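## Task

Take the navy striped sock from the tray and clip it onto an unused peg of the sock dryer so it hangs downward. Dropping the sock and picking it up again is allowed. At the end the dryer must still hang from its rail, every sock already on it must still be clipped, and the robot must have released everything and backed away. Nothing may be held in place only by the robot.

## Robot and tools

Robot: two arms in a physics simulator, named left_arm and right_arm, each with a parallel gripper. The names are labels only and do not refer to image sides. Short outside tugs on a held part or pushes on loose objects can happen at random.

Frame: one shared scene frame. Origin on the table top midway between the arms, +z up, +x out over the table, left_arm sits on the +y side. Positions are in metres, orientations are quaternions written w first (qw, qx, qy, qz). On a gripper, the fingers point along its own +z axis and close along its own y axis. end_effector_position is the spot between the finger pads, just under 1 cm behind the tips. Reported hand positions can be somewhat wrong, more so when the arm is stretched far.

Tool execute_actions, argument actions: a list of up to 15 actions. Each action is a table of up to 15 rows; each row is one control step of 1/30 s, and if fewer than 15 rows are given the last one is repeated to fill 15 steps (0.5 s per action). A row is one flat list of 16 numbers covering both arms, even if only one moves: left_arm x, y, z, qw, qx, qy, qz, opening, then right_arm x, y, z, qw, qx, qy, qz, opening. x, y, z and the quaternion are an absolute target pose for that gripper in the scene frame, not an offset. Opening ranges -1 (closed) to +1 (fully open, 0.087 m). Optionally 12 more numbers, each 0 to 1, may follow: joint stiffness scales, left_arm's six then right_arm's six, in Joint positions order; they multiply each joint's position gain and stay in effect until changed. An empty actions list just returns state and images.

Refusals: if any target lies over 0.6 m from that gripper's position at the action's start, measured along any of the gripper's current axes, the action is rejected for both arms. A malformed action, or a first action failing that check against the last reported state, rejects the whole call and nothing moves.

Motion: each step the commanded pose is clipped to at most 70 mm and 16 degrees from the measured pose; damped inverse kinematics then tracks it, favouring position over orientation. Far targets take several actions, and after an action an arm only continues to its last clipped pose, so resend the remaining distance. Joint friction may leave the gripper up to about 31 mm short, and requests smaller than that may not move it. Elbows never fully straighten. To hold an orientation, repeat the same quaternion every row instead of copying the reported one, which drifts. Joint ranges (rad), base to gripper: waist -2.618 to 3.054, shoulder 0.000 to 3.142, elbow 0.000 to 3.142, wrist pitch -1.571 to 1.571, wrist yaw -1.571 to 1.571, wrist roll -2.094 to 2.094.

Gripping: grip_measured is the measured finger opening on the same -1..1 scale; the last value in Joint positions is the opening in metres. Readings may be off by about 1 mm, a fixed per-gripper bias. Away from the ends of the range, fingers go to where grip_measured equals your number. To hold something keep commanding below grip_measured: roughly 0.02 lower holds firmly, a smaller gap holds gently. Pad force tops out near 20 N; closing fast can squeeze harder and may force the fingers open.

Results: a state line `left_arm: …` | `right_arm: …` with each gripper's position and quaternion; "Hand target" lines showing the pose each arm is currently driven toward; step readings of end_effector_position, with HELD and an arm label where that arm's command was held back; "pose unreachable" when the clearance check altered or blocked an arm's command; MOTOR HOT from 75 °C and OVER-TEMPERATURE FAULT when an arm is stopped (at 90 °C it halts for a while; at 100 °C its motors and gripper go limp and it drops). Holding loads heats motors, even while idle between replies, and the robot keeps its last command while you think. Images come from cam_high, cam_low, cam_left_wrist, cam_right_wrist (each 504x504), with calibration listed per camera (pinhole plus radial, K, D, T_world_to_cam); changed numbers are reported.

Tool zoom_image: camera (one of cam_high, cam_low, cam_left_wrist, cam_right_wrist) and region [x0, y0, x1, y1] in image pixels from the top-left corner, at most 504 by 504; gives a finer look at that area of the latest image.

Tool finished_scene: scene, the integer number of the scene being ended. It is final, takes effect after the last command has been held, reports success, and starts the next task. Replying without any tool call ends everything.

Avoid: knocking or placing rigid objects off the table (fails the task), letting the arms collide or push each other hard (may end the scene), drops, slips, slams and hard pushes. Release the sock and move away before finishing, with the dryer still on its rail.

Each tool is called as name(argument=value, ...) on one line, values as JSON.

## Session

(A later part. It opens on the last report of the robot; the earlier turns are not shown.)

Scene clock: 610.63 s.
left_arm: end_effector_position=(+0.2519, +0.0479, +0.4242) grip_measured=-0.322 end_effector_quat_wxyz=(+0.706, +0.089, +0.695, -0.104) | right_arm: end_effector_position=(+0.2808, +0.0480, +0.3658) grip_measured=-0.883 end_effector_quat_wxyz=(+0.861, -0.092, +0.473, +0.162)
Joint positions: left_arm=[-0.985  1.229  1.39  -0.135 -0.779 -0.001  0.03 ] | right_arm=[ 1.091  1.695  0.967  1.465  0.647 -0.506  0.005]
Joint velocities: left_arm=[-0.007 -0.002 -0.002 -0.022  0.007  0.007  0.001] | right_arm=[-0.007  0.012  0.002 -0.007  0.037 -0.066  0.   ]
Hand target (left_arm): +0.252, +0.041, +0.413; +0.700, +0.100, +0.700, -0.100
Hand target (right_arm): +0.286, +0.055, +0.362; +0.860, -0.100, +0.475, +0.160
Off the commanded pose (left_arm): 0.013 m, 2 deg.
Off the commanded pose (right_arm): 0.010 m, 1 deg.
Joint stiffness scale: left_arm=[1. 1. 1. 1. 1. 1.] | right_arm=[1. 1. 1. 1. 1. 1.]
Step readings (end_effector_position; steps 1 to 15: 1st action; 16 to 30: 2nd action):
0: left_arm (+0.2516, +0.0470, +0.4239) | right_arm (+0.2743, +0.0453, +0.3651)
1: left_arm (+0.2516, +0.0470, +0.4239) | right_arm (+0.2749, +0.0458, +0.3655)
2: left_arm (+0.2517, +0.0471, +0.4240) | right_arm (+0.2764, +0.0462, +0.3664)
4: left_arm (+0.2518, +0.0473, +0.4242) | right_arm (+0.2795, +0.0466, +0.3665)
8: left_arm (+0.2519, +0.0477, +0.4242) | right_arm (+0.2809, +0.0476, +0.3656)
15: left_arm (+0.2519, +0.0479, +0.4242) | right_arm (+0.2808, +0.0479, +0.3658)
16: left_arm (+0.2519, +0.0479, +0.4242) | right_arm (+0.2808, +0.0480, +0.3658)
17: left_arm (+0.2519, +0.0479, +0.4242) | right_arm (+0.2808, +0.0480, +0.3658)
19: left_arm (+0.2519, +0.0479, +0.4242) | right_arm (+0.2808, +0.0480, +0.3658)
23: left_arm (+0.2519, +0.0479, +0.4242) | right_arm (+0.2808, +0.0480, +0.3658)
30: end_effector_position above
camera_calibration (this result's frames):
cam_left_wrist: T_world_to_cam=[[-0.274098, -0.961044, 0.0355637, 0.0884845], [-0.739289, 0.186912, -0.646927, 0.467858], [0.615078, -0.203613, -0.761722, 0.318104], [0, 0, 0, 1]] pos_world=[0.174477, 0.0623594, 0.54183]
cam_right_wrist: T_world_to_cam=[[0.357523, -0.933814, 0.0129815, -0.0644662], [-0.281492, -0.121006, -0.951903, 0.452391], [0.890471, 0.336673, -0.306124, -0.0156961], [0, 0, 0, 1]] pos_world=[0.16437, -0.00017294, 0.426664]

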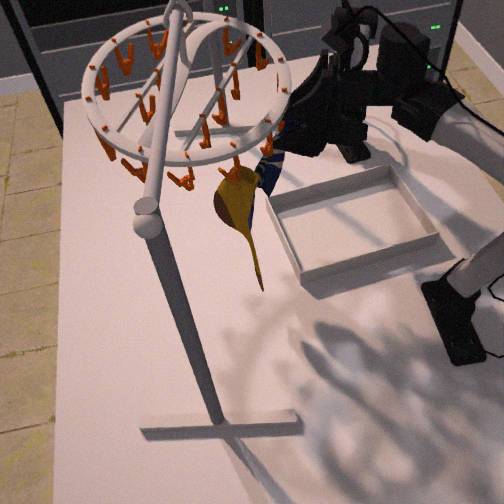

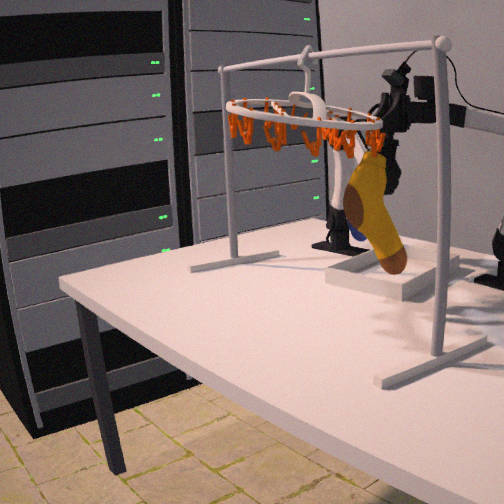

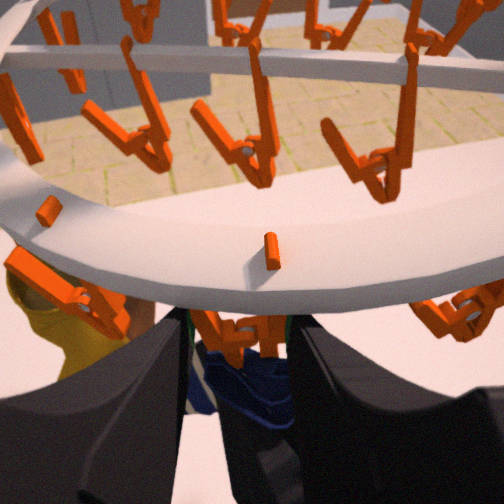

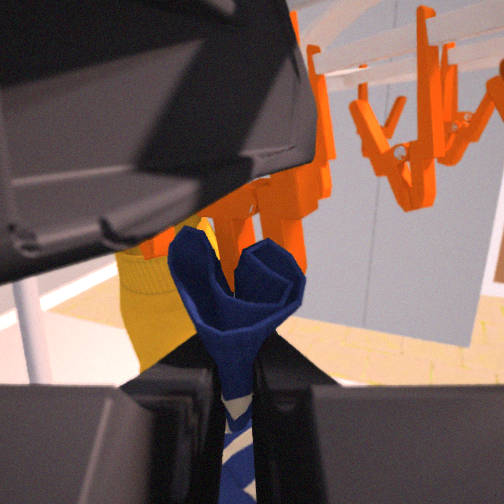

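execute_actions(actions=[[[0.252,0.041,0.413,0.70,0.10,0.70,-0.10,-0.7,0.258,0.040,0.360,0.86,-0.10,0.475,0.16,-1]],[[0.252,0.041,0.413,0.70,0.10,0.70,-0.10,-0.7,0.256,0.062,0.360,0.86,-0.10,0.475,0.16,-1]],[[0.252,0.041,0.413,0.70,0.10,0.70,-0.10,-0.7,0.256,0.062,0.360,0.86,-0.10,0.475,0.16,-1]]])

zoom_image(camera="cam_right_wrist", region=[150, 140, 330, 320])

zoom_image(camera="cam_left_wrist", region=[170, 290, 330, 450])

Scene clock: 629.73 s.
left_arm: end_effector_position=(+0.2519, +0.0479, +0.4242) grip_measured=-0.322 end_effector_quat_wxyz=(+0.706, +0.089, +0.695, -0.104) | right_arm: end_effector_position=(+0.2562, +0.0580, +0.3598) grip_measured=-0.883 end_effector_quat_wxyz=(+0.859, -0.105, +0.476, +0.159)
Joint positions: left_arm=[-0.985  1.229  1.39  -0.135 -0.779 -0.001  0.03 ] | right_arm=[ 1.167  1.701  0.953  1.501  0.694 -0.572  0.005]
Joint velocities: left_arm=[ 0.007  0.002  0.012  0.022 -0.007 -0.007  0.   ] | right_arm=[-0.007 -0.012  0.002 -0.007 -0.007 -0.007 -0.001]
Hand target (left_arm): +0.252, +0.041, +0.413; +0.700, +0.100, +0.700, -0.100
Hand target (right_arm): +0.256, +0.062, +0.360; +0.860, -0.100, +0.475, +0.160
Off the commanded pose (left_arm): 0.013 m, 2 deg.
Off the commanded pose (right_arm): 0.004 m, 1 deg.
Joint stiffness scale: left_arm=[1. 1. 1. 1. 1. 1.] | right_arm=[1. 1. 1. 1. 1. 1.]
Step readings (end_effector_position; steps 1 to 15: 1st action; 16 to 30: 2nd action; 31 to 45: 3rd action):
0: left_arm (+0.2519, +0.0479, +0.4242) | right_arm (+0.2808, +0.0480, +0.3658)
1: left_arm (+0.2519, +0.0479, +0.4242) | right_arm (+0.2792, +0.0474, +0.3647)
2: left_arm (+0.2519, +0.0479, +0.4242) | right_arm (+0.2752, +0.0465, +0.3618)
4: left_arm (+0.2519, +0.0479, +0.4242) | right_arm (+0.2661, +0.0477, +0.3587)
8: left_arm (+0.2519, +0.0479, +0.4242) | right_arm (+0.2608, +0.0486, +0.3582)
15: left_arm (+0.2519, +0.0479, +0.4242) | right_arm (+0.2612, +0.0471, +0.3587)
16: left_arm (+0.2519, +0.0479, +0.4242) | right_arm (+0.2610, +0.0477, +0.3591)
17: left_arm (+0.2519, +0.0479, +0.4242) | right_arm (+0.2602, +0.0501, +0.3607)
19: left_arm (+0.2519, +0.0479, +0.4242) | right_arm (+0.2571, +0.0560, +0.3619)
23: left_arm (+0.2519, +0.0479, +0.4242) | right_arm (+0.2557, +0.0590, +0.3600)
30: left_arm (+0.2519, +0.0479, +0.4242) | right_arm (+0.2562, +0.0583, +0.3597)
31: left_arm (+0.2519, +0.0479, +0.4242) | right_arm (+0.2561, +0.0583, +0.3597)
32: left_arm (+0.2519, +0.0479, +0.4242) | right_arm (+0.2562, +0.0582, +0.3597)
34: left_arm (+0.2519, +0.0479, +0.4242) | right_arm (+0.2562, +0.0581, +0.3597)
38: left_arm (+0.2519, +0.0479, +0.4242) | right_arm (+0.2562, +0.0580, +0.3597)
45: end_effector_position above
camera_calibration (this result's frames):
cam_left_wrist: T_world_to_cam=[[-0.274098, -0.961044, 0.0355637, 0.0884845], [-0.739289, 0.186912, -0.646927, 0.467858], [0.615078, -0.203613, -0.761722, 0.318104], [0, 0, 0, 1]] pos_world=[0.174477, 0.0623594, 0.54183]
cam_right_wrist: T_world_to_cam=[[0.364708, -0.930429, 0.035923, -0.0565562], [-0.283267, -0.147621, -0.947612, 0.441396], [0.886988, 0.335426, -0.317398, 0.00598089], [0, 0, 0, 1]] pos_world=[0.140354, 0.0105317, 0.422202]

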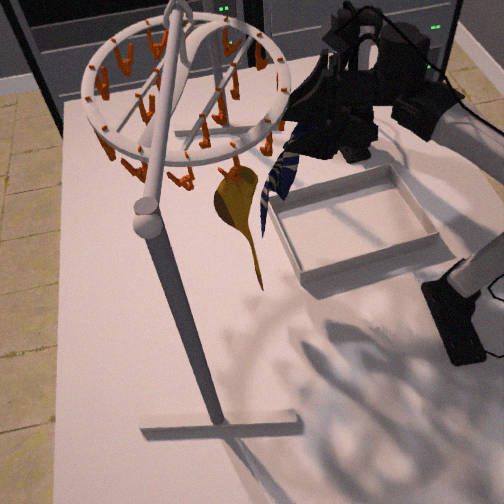

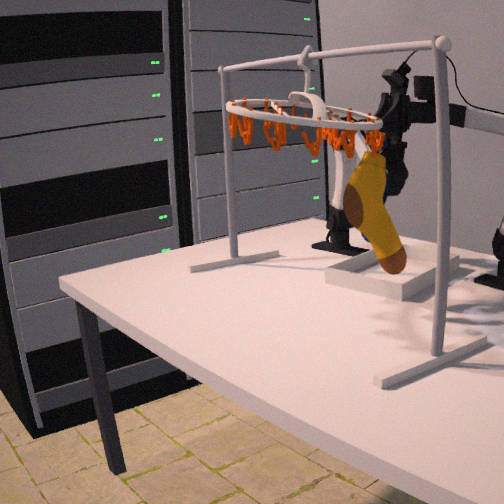

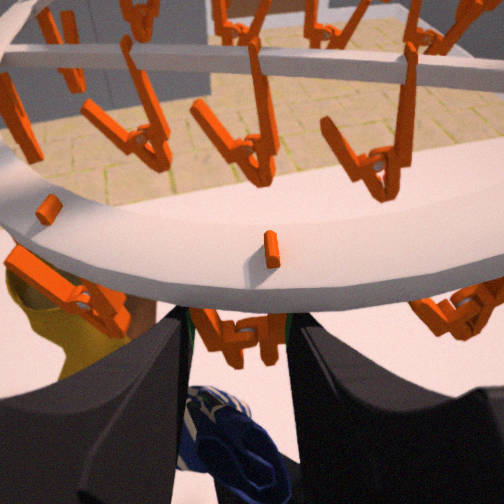

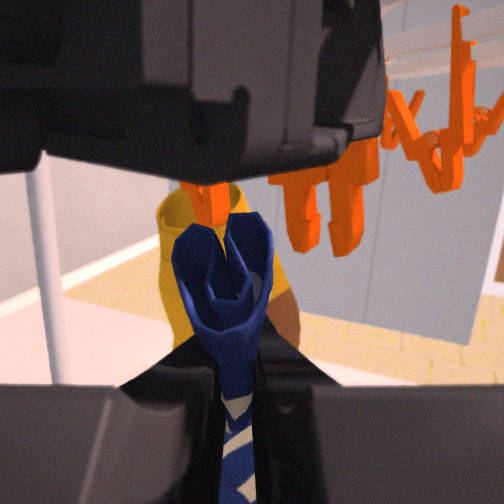

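Region (150, 140, 330, 320) of cam_right_wrist's 504x504 image, scaled by 2.800, with more detail than that image has.

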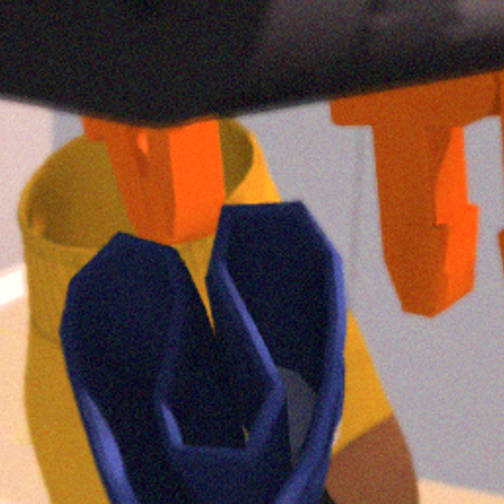

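Region (170, 290, 330, 450) of cam_left_wrist's 504x504 image, scaled by 3.150, with more detail than that image has.

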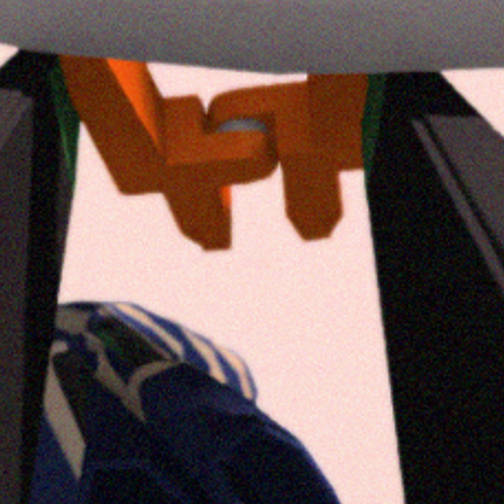

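zoom_image(camera="cam_left_wrist", region=[170, 330, 340, 504])

Region (170, 330, 340, 504) of cam_left_wrist's 504x504 image, scaled by 2.897, with more detail than that image has; it fills the left 492 columns of this view, and the rest is white.

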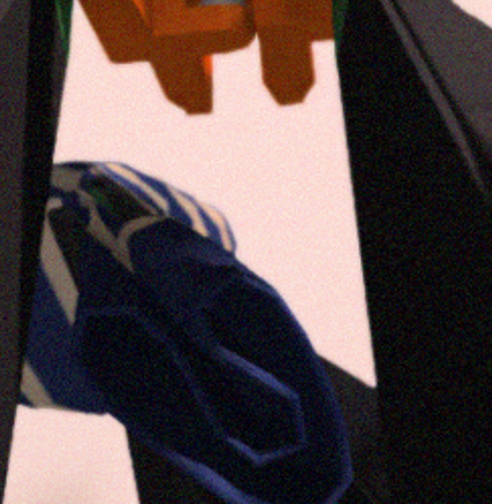

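execute_actions(actions=[[[0.252,0.041,0.413,0.70,0.10,0.70,-0.10,-0.7,0.270,0.056,0.360,0.86,-0.10,0.475,0.16,-1]],[[0.252,0.041,0.413,0.70,0.10,0.70,-0.10,-0.7,0.278,0.054,0.360,0.86,-0.10,0.475,0.16,-1]],[[0.252,0.041,0.413,0.70,0.10,0.70,-0.10,-0.7,0.278,0.054,0.360,0.86,-0.10,0.475,0.16,-1]]])

zoom_image(camera="cam_right_wrist", region=[150, 140, 330, 320])

zoom_image(camera="cam_left_wrist", region=[170, 290, 340, 460])

Scene clock: 649.33 s.
left_arm: end_effector_position=(+0.2519, +0.0479, +0.4242) grip_measured=-0.322 end_effector_quat_wxyz=(+0.706, +0.089, +0.695, -0.104) | right_arm: end_effector_position=(+0.2750, +0.0502, +0.3597) grip_measured=-0.883 end_effector_quat_wxyz=(+0.860, -0.097, +0.475, +0.159)
Joint positions: left_arm=[-0.985  1.229  1.39  -0.135 -0.779 -0.001  0.03 ] | right_arm=[ 1.109  1.701  0.953  1.484  0.66  -0.524  0.005]
Joint velocities: left_arm=[-0.007  0.012 -0.017 -0.037  0.022  0.022 -0.001] | right_arm=[ 0.012 -0.007 -0.002 -0.081 -0.007  0.007  0.   ]
Hand target (left_arm): +0.252, +0.041, +0.413; +0.700, +0.100, +0.700, -0.100
Hand target (right_arm): +0.278, +0.054, +0.360; +0.860, -0.100, +0.475, +0.160
Off the commanded pose (left_arm): 0.013 m, 2 deg.
Off the commanded pose (right_arm): 0.005 m, 0 deg.
Joint stiffness scale: left_arm=[1. 1. 1. 1. 1. 1.] | right_arm=[1. 1. 1. 1. 1. 1.]
Step readings (end_effector_position; steps 1 to 15: 1st action; 16 to 30: 2nd action; 31 to 45: 3rd action):
0: left_arm (+0.2519, +0.0479, +0.4242) | right_arm (+0.2562, +0.0580, +0.3598)
1: left_arm (+0.2519, +0.0479, +0.4242) | right_arm (+0.2570, +0.0577, +0.3601)
2: left_arm (+0.2519, +0.0479, +0.4242) | right_arm (+0.2592, +0.0566, +0.3604)
4: left_arm (+0.2519, +0.0479, +0.4242) | right_arm (+0.2650, +0.0528, +0.3605)
8: left_arm (+0.2519, +0.0479, +0.4242) | right_arm (+0.2682, +0.0508, +0.3606)
15: left_arm (+0.2519, +0.0479, +0.4242) | right_arm (+0.2678, +0.0514, +0.3609)
16: left_arm (+0.2519, +0.0479, +0.4242) | right_arm (+0.2684, +0.0515, +0.3609)
17: left_arm (+0.2519, +0.0479, +0.4242) | right_arm (+0.2697, +0.0513, +0.3608)
19: left_arm (+0.2519, +0.0479, +0.4242) | right_arm (+0.2734, +0.0496, +0.3603)
23: left_arm (+0.2519, +0.0479, +0.4242) | right_arm (+0.2753, +0.0492, +0.3598)
30: left_arm (+0.2519, +0.0479, +0.4242) | right_arm (+0.2750, +0.0500, +0.3597)
31: left_arm (+0.2519, +0.0479, +0.4242) | right_arm (+0.2750, +0.0500, +0.3598)
32: left_arm (+0.2519, +0.0479, +0.4242) | right_arm (+0.2750, +0.0500, +0.3598)
34: left_arm (+0.2519, +0.0479, +0.4242) | right_arm (+0.2750, +0.0501, +0.3598)
38: left_arm (+0.2519, +0.0479, +0.4242) | right_arm (+0.2750, +0.0502, +0.3597)
45: end_effector_position above
camera_calibration (this result's frames):
cam_left_wrist: T_world_to_cam=[[-0.274098, -0.961044, 0.0355637, 0.0884845], [-0.739289, 0.186912, -0.646927, 0.467858], [0.615078, -0.203613, -0.761722, 0.318104], [0, 0, 0, 1]] pos_world=[0.174477, 0.0623594, 0.54183]
cam_right_wrist: T_world_to_cam=[[0.357327, -0.933696, 0.0229868, -0.0637719], [-0.284487, -0.13225, -0.949514, 0.445747], [0.889598, 0.332747, -0.312881, -0.0102662], [0, 0, 0, 1]] pos_world=[0.15873, 0.00282248, 0.421497]

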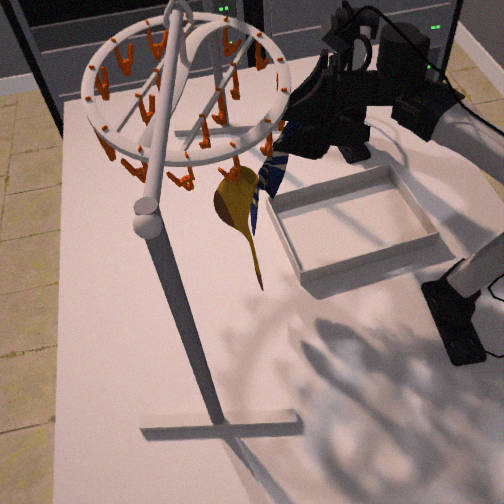

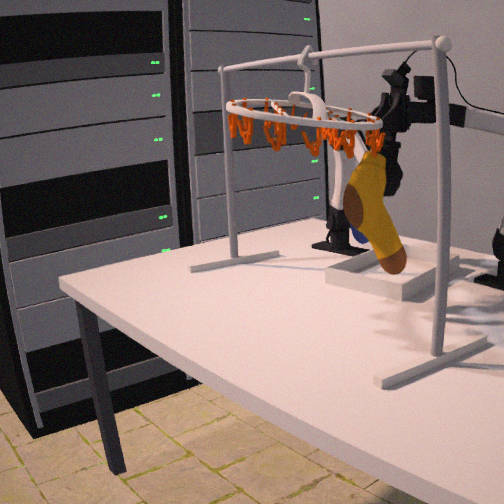

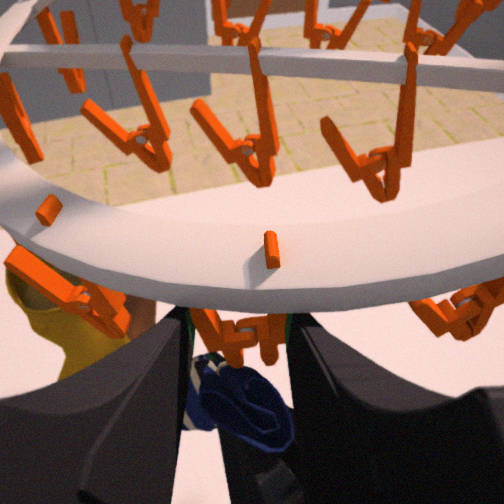

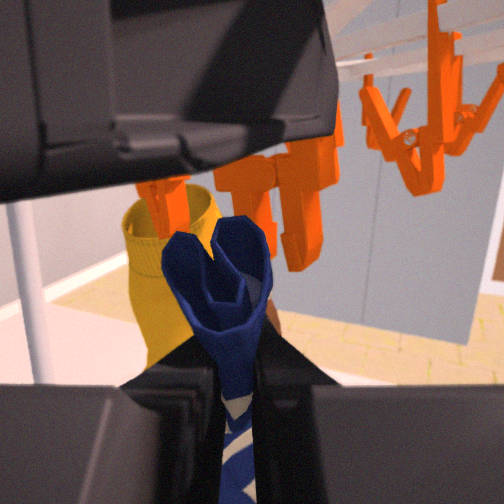

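Region (150, 140, 330, 320) of cam_right_wrist's 504x504 image, scaled by 2.800, with more detail than that image has.

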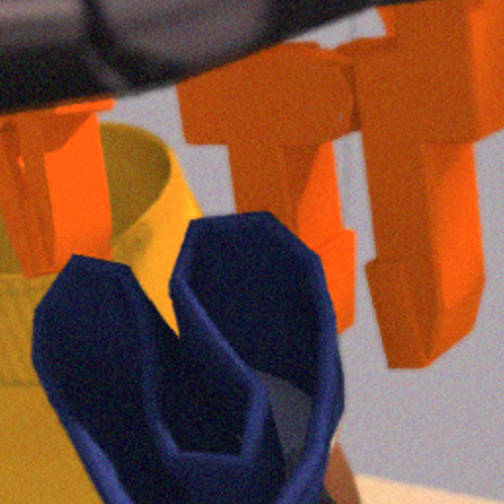

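Region (170, 290, 340, 460) of cam_left_wrist's 504x504 image, scaled by 2.965, with more detail than that image has.

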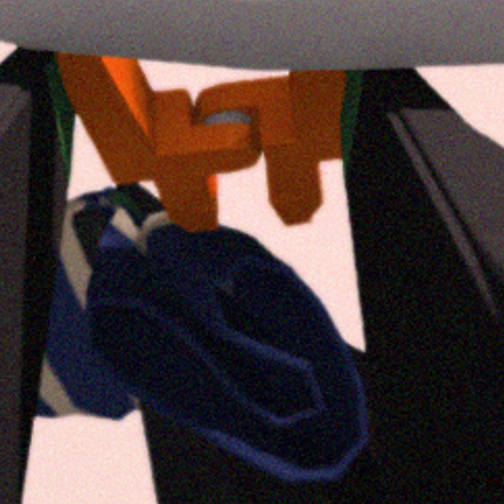

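execute_actions(actions=[[[0.252,0.041,0.413,0.70,0.10,0.70,-0.10,-0.7,0.268,0.048,0.360,0.86,-0.10,0.475,0.16,-1]],[[0.252,0.041,0.413,0.70,0.10,0.70,-0.10,-0.7,0.268,0.044,0.360,0.86,-0.10,0.475,0.16,-1]]])

zoom_image(camera="cam_right_wrist", region=[150, 140, 330, 320])

zoom_image(camera="cam_left_wrist", region=[170, 290, 340, 460])

Scene clock: 657.83 s.
left_arm: end_effector_position=(+0.2519, +0.0479, +0.4242) grip_measured=-0.322 end_effector_quat_wxyz=(+0.706, +0.089, +0.695, -0.104) | right_arm: end_effector_position=(+0.2709, +0.0487, +0.3602) grip_measured=-0.883 end_effector_quat_wxyz=(+0.860, -0.100, +0.475, +0.160)
Joint positions: left_arm=[-0.985  1.229  1.39  -0.135 -0.779 -0.001  0.03 ] | right_arm=[ 1.117  1.688  0.939  1.484  0.661 -0.53   0.005]
Joint velocities: left_arm=[ 0.007  0.012  0.002 -0.022  0.037 -0.066  0.001] | right_arm=[-0.022 -0.007  0.007 -0.007 -0.037  0.007 -0.   ]
Hand target (left_arm): +0.252, +0.041, +0.413; +0.700, +0.100, +0.700, -0.100
Hand target (right_arm): +0.268, +0.044, +0.360; +0.860, -0.100, +0.475, +0.160
Off the commanded pose (left_arm): 0.013 m, 2 deg.
Off the commanded pose (right_arm): 0.006 m, 0 deg.
Joint stiffness scale: left_arm=[1. 1. 1. 1. 1. 1.] | right_arm=[1. 1. 1. 1. 1. 1.]
Step readings (end_effector_position; steps 1 to 15: 1st action; 16 to 30: 2nd action):
0: left_arm (+0.2519, +0.0479, +0.4242) | right_arm (+0.2750, +0.0502, +0.3597)
1: left_arm (+0.2519, +0.0479, +0.4242) | right_arm (+0.2747, +0.0504, +0.3597)
2: left_arm (+0.2519, +0.0479, +0.4242) | right_arm (+0.2742, +0.0507, +0.3597)
4: left_arm (+0.2519, +0.0479, +0.4242) | right_arm (+0.2729, +0.0516, +0.3597)
8: left_arm (+0.2519, +0.0479, +0.4242) | right_arm (+0.2722, +0.0521, +0.3597)
15: left_arm (+0.2519, +0.0479, +0.4242) | right_arm (+0.2723, +0.0521, +0.3597)
16: left_arm (+0.2519, +0.0479, +0.4242) | right_arm (+0.2721, +0.0517, +0.3595)
17: left_arm (+0.2519, +0.0479, +0.4242) | right_arm (+0.2718, +0.0508, +0.3590)
19: left_arm (+0.2519, +0.0479, +0.4242) | right_arm (+0.2713, +0.0495, +0.3590)
23: left_arm (+0.2519, +0.0479, +0.4242) | right_arm (+0.2709, +0.0487, +0.3602)
30: end_effector_position above
camera_calibration (this result's frames):
cam_left_wrist: T_world_to_cam=[[-0.274098, -0.961044, 0.0355637, 0.0884845], [-0.739289, 0.186912, -0.646927, 0.467858], [0.615078, -0.203613, -0.761722, 0.318104], [0, 0, 0, 1]] pos_world=[0.174477, 0.0623594, 0.54183]
cam_right_wrist: T_world_to_cam=[[0.361313, -0.932034, 0.0276653, -0.0665909], [-0.282389, -0.137651, -0.949373, 0.444451], [0.888656, 0.335208, -0.312931, -0.00591548], [0, 0, 0, 1]] pos_world=[0.154825, 0.001097, 0.42194]

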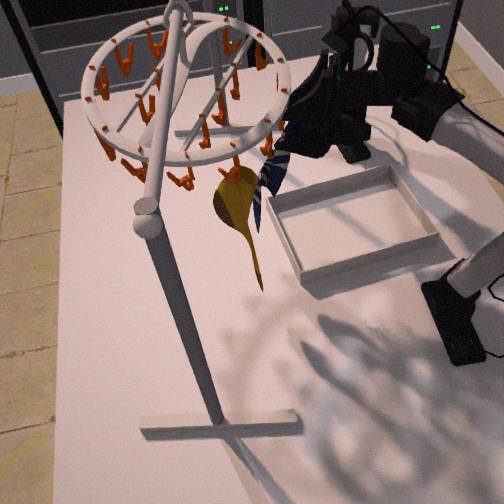

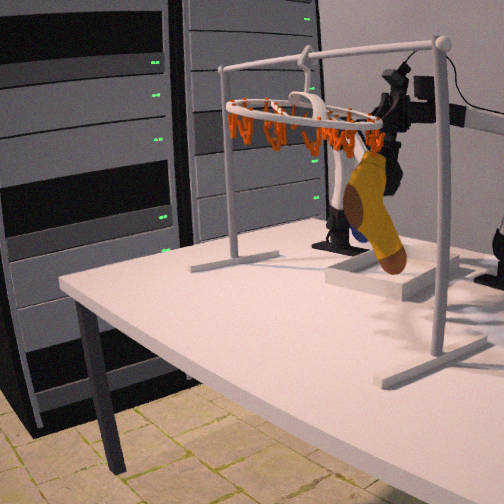

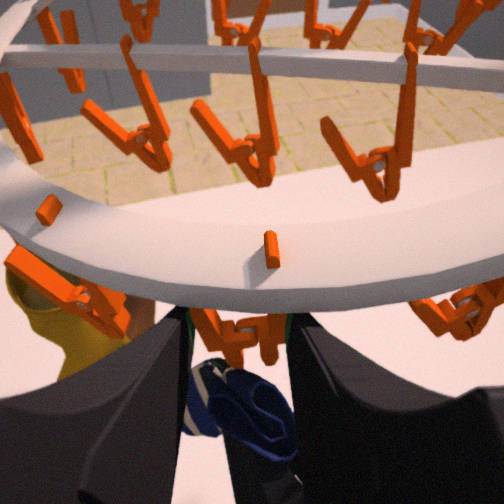

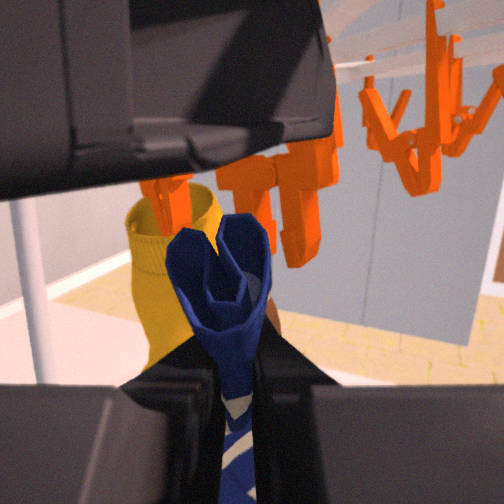

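Region (150, 140, 330, 320) of cam_right_wrist's 504x504 image, scaled by 2.800, with more detail than that image has.

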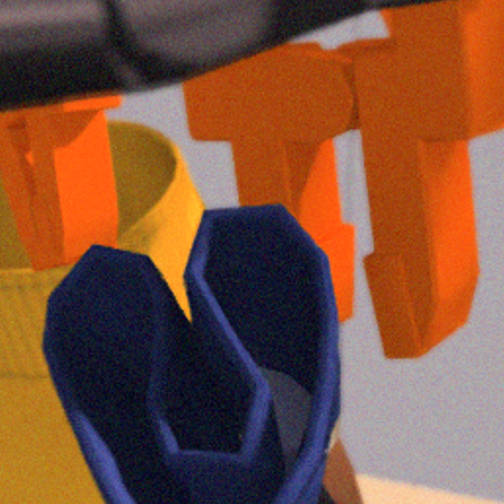

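Region (170, 290, 340, 460) of cam_left_wrist's 504x504 image, scaled by 2.965, with more detail than that image has.

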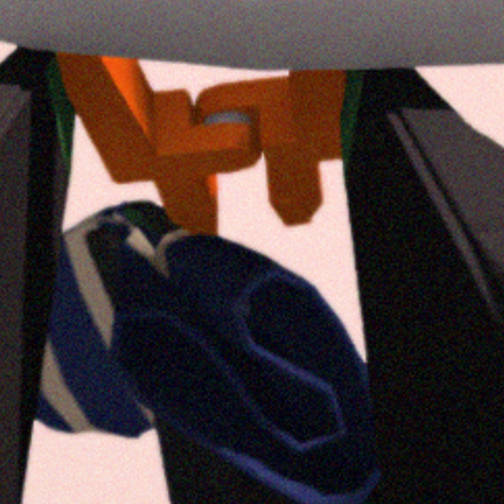

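execute_actions(actions=[[[0.252,0.041,0.413,0.70,0.10,0.70,-0.10,-0.7,0.270,0.038,0.360,0.86,-0.10,0.475,0.16,-1]]])

zoom_image(camera="cam_left_wrist", region=[170, 290, 340, 460])

Scene clock: 663.37 s.
left_arm: end_effector_position=(+0.2519, +0.0479, +0.4242) grip_measured=-0.322 end_effector_quat_wxyz=(+0.706, +0.089, +0.695, -0.104) | right_arm: end_effector_position=(+0.2690, +0.0440, +0.3605) grip_measured=-0.883 end_effector_quat_wxyz=(+0.860, -0.100, +0.475, +0.161)
Joint positions: left_arm=[-0.985  1.229  1.39  -0.135 -0.779 -0.001  0.03 ] | right_arm=[ 1.117  1.668  0.919  1.483  0.66  -0.529  0.005]
Joint velocities: left_arm=[-0.017 -0.002  0.007 -0.022 -0.037 -0.007 -0.   ] | right_arm=[-0.017  0.007 -0.017 -0.037  0.037 -0.066 -0.001]
Hand target (left_arm): +0.252, +0.041, +0.413; +0.700, +0.100, +0.700, -0.100
Hand target (right_arm): +0.270, +0.038, +0.360; +0.860, -0.100, +0.475, +0.160
Off the commanded pose (left_arm): 0.013 m, 2 deg.
Off the commanded pose (right_arm): 0.006 m, 0 deg.
Joint stiffness scale: left_arm=[1. 1. 1. 1. 1. 1.] | right_arm=[1. 1. 1. 1. 1. 1.]
Step readings (end_effector_position):
0: left_arm (+0.2519, +0.0479, +0.4242) | right_arm (+0.2709, +0.0487, +0.3602)
1: left_arm (+0.2519, +0.0479, +0.4242) | right_arm (+0.2707, +0.0482, +0.3600)
2: left_arm (+0.2519, +0.0479, +0.4242) | right_arm (+0.2703, +0.0471, +0.3590)
4: left_arm (+0.2519, +0.0479, +0.4242) | right_arm (+0.2695, +0.0451, +0.3589)
8: left_arm (+0.2519, +0.0479, +0.4242) | right_arm (+0.2691, +0.0441, +0.3604)
15: end_effector_position above
camera_calibration (this result's frames):
cam_left_wrist: T_world_to_cam=[[-0.274098, -0.961044, 0.0355637, 0.0884845], [-0.739289, 0.186912, -0.646927, 0.467858], [0.615078, -0.203613, -0.761722, 0.318104], [0, 0, 0, 1]] pos_world=[0.174477, 0.0623594, 0.54183]
cam_right_wrist: T_world_to_cam=[[0.362153, -0.931715, 0.0274303, -0.0704668], [-0.282654, -0.137813, -0.94927, 0.443654], [0.88823, 0.336027, -0.313263, -0.00230707], [0, 0, 0, 1]] pos_world=[0.15297, -0.00373835, 0.422358]

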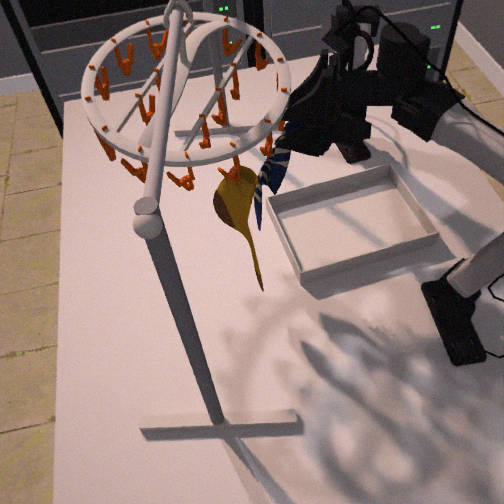

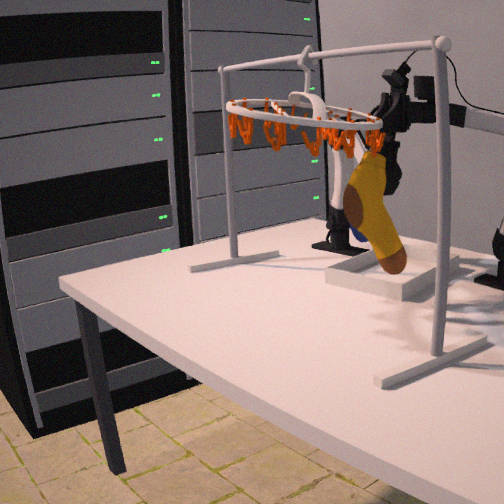

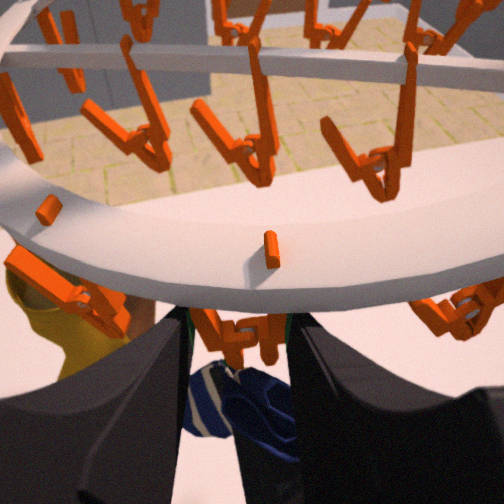

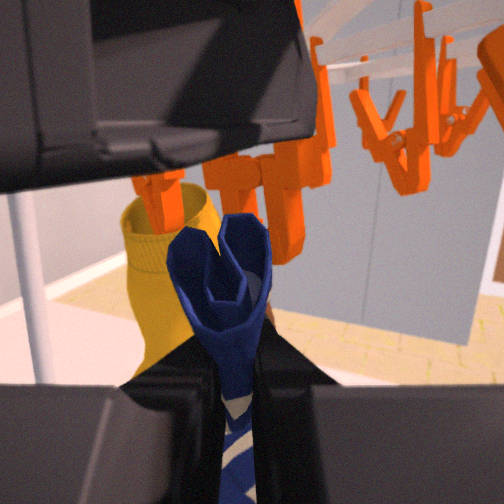

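Region (170, 290, 340, 460) of cam_left_wrist's 504x504 image, scaled by 2.965, with more detail than that image has.

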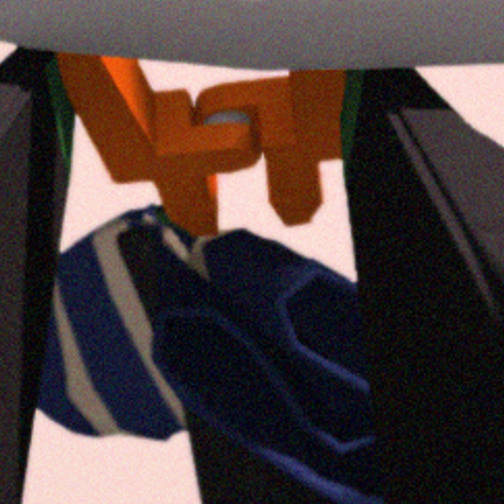

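execute_actions(actions=[[[0.252,0.041,0.413,0.70,0.10,0.70,-0.10,-0.7,0.284,0.037,0.360,0.86,-0.10,0.475,0.16,-1]],[[0.252,0.041,0.413,0.70,0.10,0.70,-0.10,-0.7,0.284,0.037,0.360,0.86,-0.10,0.475,0.16,-1]]])

zoom_image(camera="cam_left_wrist", region=[170, 290, 340, 460])

zoom_image(camera="cam_right_wrist", region=[150, 140, 330, 320])

Scene clock: 673.20 s.
left_arm: end_effector_position=(+0.2519, +0.0479, +0.4242) grip_measured=-0.322 end_effector_quat_wxyz=(+0.706, +0.089, +0.695, -0.104) | right_arm: end_effector_position=(+0.2836, +0.0373, +0.3600) grip_measured=-0.883 end_effector_quat_wxyz=(+0.860, -0.095, +0.475, +0.159)
Joint positions: left_arm=[-0.985  1.229  1.39  -0.135 -0.779 -0.001  0.03 ] | right_arm=[ 1.071  1.668  0.919  1.468  0.633 -0.494  0.005]
Joint velocities: left_arm=[-0.002 -0.002  0.012 -0.051 -0.051 -0.051  0.001] | right_arm=[-0.012 -0.002  0.007 -0.037  0.037 -0.022 -0.001]
Hand target (left_arm): +0.252, +0.041, +0.413; +0.700, +0.100, +0.700, -0.100
Hand target (right_arm): +0.284, +0.037, +0.360; +0.860, -0.100, +0.475, +0.160
Off the commanded pose (left_arm): 0.013 m, 2 deg.
Off the commanded pose (right_arm): 0.000 m, 1 deg.
Joint stiffness scale: left_arm=[1. 1. 1. 1. 1. 1.] | right_arm=[1. 1. 1. 1. 1. 1.]
Step readings (end_effector_position; steps 1 to 15: 1st action; 16 to 30: 2nd action):
0: left_arm (+0.2519, +0.0479, +0.4242) | right_arm (+0.2690, +0.0440, +0.3605)
1: left_arm (+0.2519, +0.0479, +0.4242) | right_arm (+0.2700, +0.0439, +0.3608)
2: left_arm (+0.2519, +0.0479, +0.4242) | right_arm (+0.2730, +0.0425, +0.3609)
4: left_arm (+0.2519, +0.0479, +0.4242) | right_arm (+0.2803, +0.0378, +0.3606)
8: left_arm (+0.2519, +0.0479, +0.4242) | right_arm (+0.2841, +0.0359, +0.3602)
15: left_arm (+0.2519, +0.0479, +0.4242) | right_arm (+0.2837, +0.0371, +0.3601)
16: left_arm (+0.2519, +0.0479, +0.4242) | right_arm (+0.2837, +0.0371, +0.3601)
17: left_arm (+0.2519, +0.0479, +0.4242) | right_arm (+0.2837, +0.0372, +0.3601)
19: left_arm (+0.2519, +0.0479, +0.4242) | right_arm (+0.2837, +0.0372, +0.3601)
23: left_arm (+0.2519, +0.0479, +0.4242) | right_arm (+0.2837, +0.0373, +0.3600)
30: end_effector_position above
camera_calibration (this result's frames):
cam_left_wrist: T_world_to_cam=[[-0.274098, -0.961044, 0.0355637, 0.0884845], [-0.739289, 0.186912, -0.646927, 0.467858], [0.615078, -0.203613, -0.761722, 0.318104], [0, 0, 0, 1]] pos_world=[0.174477, 0.0623594, 0.54183]
cam_right_wrist: T_world_to_cam=[[0.354792, -0.934699, 0.0214609, -0.0775993], [-0.284019, -0.12962, -0.950017, 0.446745], [0.890761, 0.330963, -0.31146, -0.0143808], [0, 0, 0, 1]] pos_world=[0.167226, -0.00986524, 0.421602]

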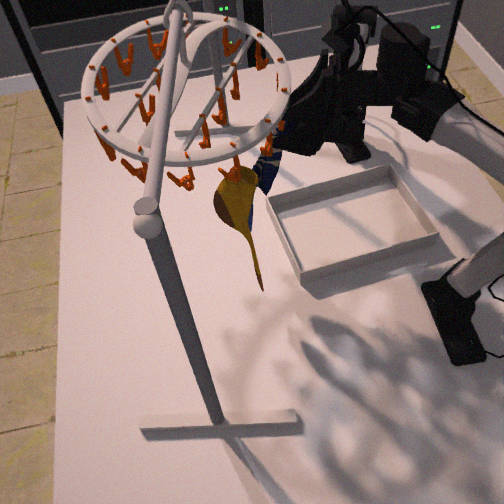

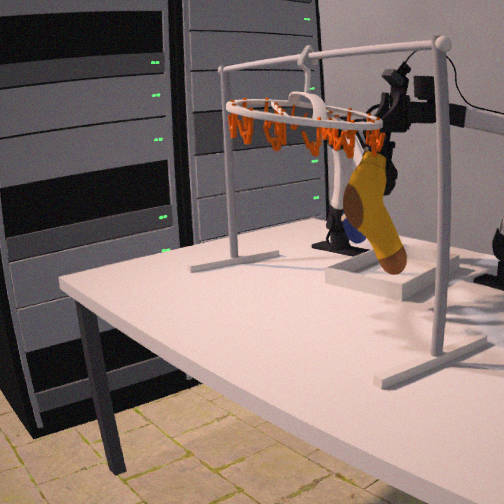

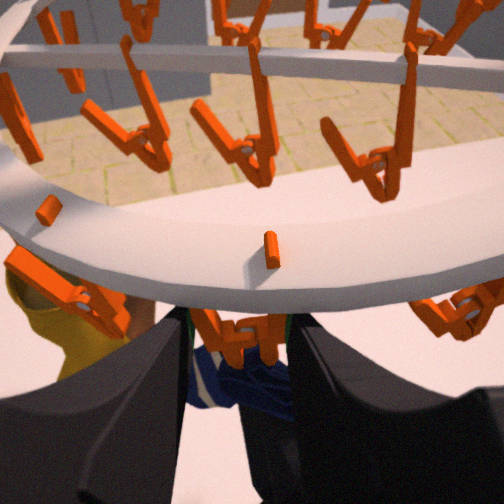

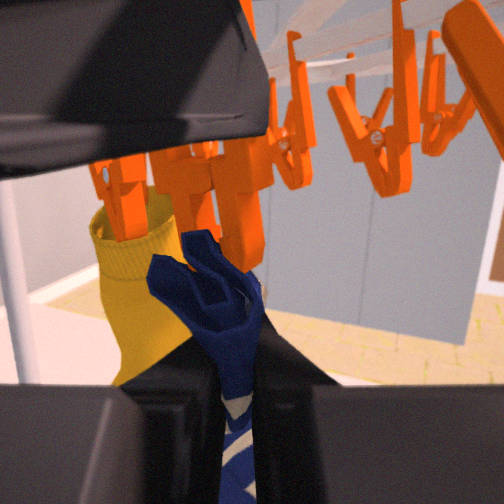

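Region (170, 290, 340, 460) of cam_left_wrist's 504x504 image, scaled by 2.965, with more detail than that image has.

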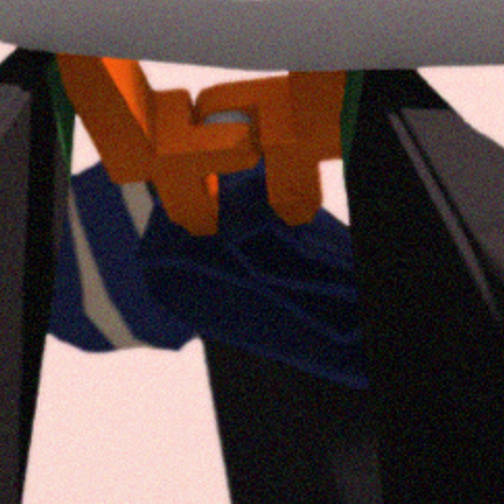

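Region (150, 140, 330, 320) of cam_right_wrist's 504x504 image, scaled by 2.800, with more detail than that image has.

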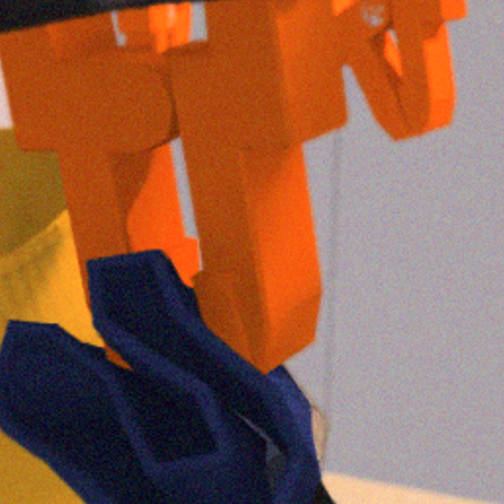

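execute_actions(actions=[[[0.252,0.041,0.413,0.70,0.10,0.70,-0.10,-0.7,0.284,0.037,0.372,0.86,-0.10,0.475,0.16,-1]]])

zoom_image(camera="cam_left_wrist", region=[170, 290, 340, 460])

zoom_image(camera="cam_right_wrist", region=[130, 140, 310, 320])

Scene clock: 680.73 s.
left_arm: end_effector_position=(+0.2519, +0.0479, +0.4242) grip_measured=-0.322 end_effector_quat_wxyz=(+0.706, +0.089, +0.695, -0.104) | right_arm: end_effector_position=(+0.2842, +0.0388, +0.3575) grip_measured=-0.883 end_effector_quat_wxyz=(+0.856, -0.108, +0.483, +0.152)
Joint positions: left_arm=[-0.985  1.229  1.39  -0.135 -0.779 -0.001  0.03 ] | right_arm=[ 1.071  1.654  0.919  1.421  0.633 -0.494  0.005]
Joint velocities: left_arm=[ 0.002 -0.002  0.002  0.007 -0.007 -0.037  0.   ] | right_arm=[ 0.002 -0.022  0.002 -0.051  0.007 -0.022  0.001]
Hand target (left_arm): +0.252, +0.041, +0.413; +0.700, +0.100, +0.700, -0.100
Hand target (right_arm): +0.284, +0.037, +0.372; +0.860, -0.100, +0.475, +0.160
Off the commanded pose (left_arm): 0.013 m, 2 deg.
Off the commanded pose (right_arm): 0.015 m, 2 deg.
Joint stiffness scale: left_arm=[1. 1. 1. 1. 1. 1.] | right_arm=[1. 1. 1. 1. 1. 1.]
Step readings (end_effector_position):
0: left_arm (+0.2519, +0.0479, +0.4242) | right_arm (+0.2836, +0.0373, +0.3600)
1: left_arm (+0.2519, +0.0479, +0.4242) | right_arm (+0.2837, +0.0375, +0.3597)
2: left_arm (+0.2519, +0.0479, +0.4242) | right_arm (+0.2839, +0.0378, +0.3592)
4: left_arm (+0.2519, +0.0479, +0.4242) | right_arm (+0.2838, +0.0378, +0.3593)
8: left_arm (+0.2519, +0.0479, +0.4242) | right_arm (+0.2839, +0.0380, +0.3590)
15: end_effector_position above
camera_calibration (this result's frames):
cam_left_wrist: T_world_to_cam=[[-0.274098, -0.961044, 0.0355637, 0.0884845], [-0.739289, 0.186912, -0.646927, 0.467858], [0.615078, -0.203613, -0.761722, 0.318104], [0, 0, 0, 1]] pos_world=[0.174477, 0.0623594, 0.54183]
cam_right_wrist: T_world_to_cam=[[0.355771, -0.933471, 0.0453746, -0.0852368], [-0.29623, -0.158683, -0.941843, 0.446365], [0.886383, 0.321639, -0.332976, -0.00684193], [0, 0, 0, 1]] pos_world=[0.168616, -0.00653512, 0.421995]

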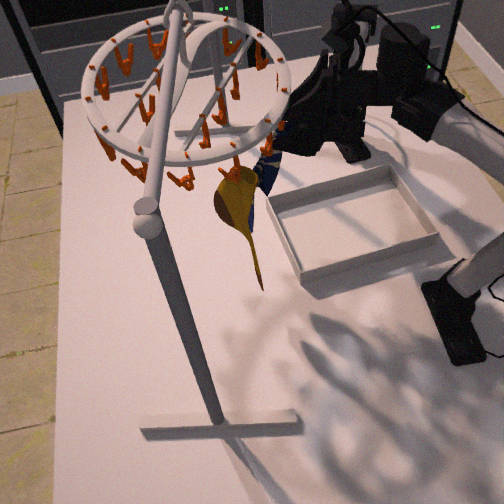

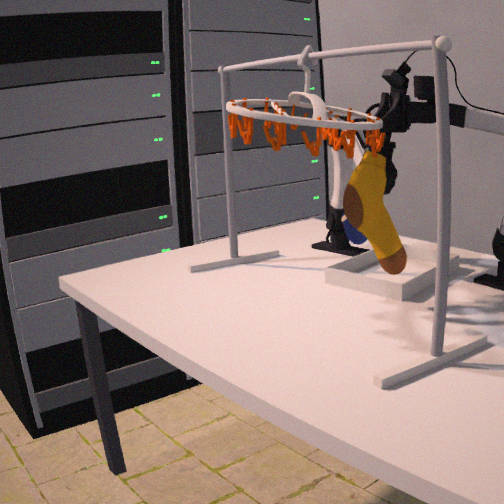

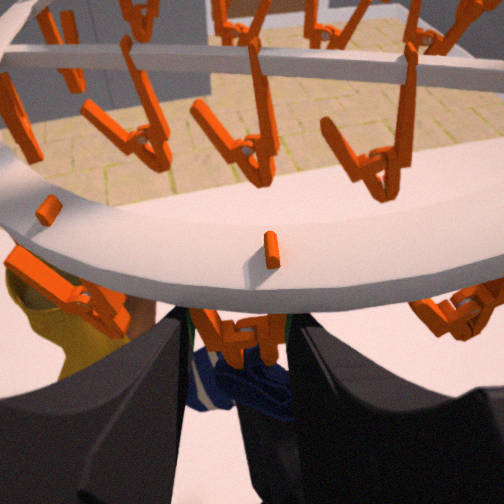

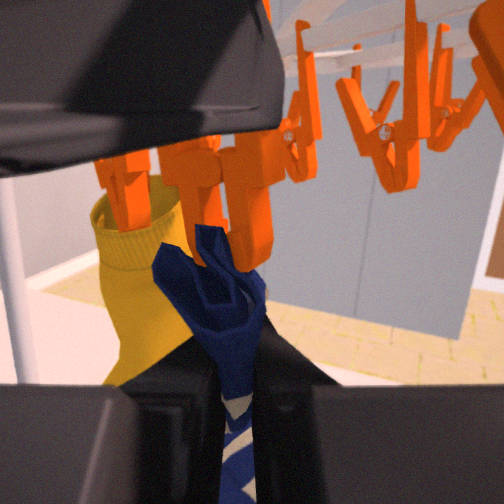

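Region (170, 290, 340, 460) of cam_left_wrist's 504x504 image, scaled by 2.965, with more detail than that image has.

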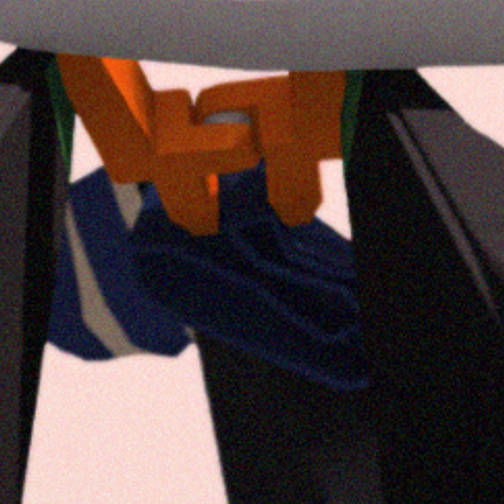

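Region (130, 140, 310, 320) of cam_right_wrist's 504x504 image, scaled by 2.800, with more detail than that image has.

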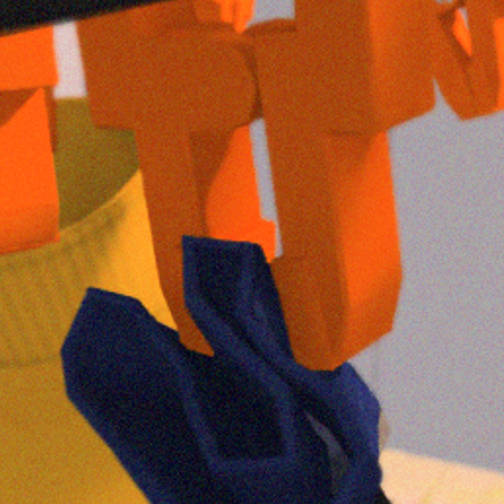

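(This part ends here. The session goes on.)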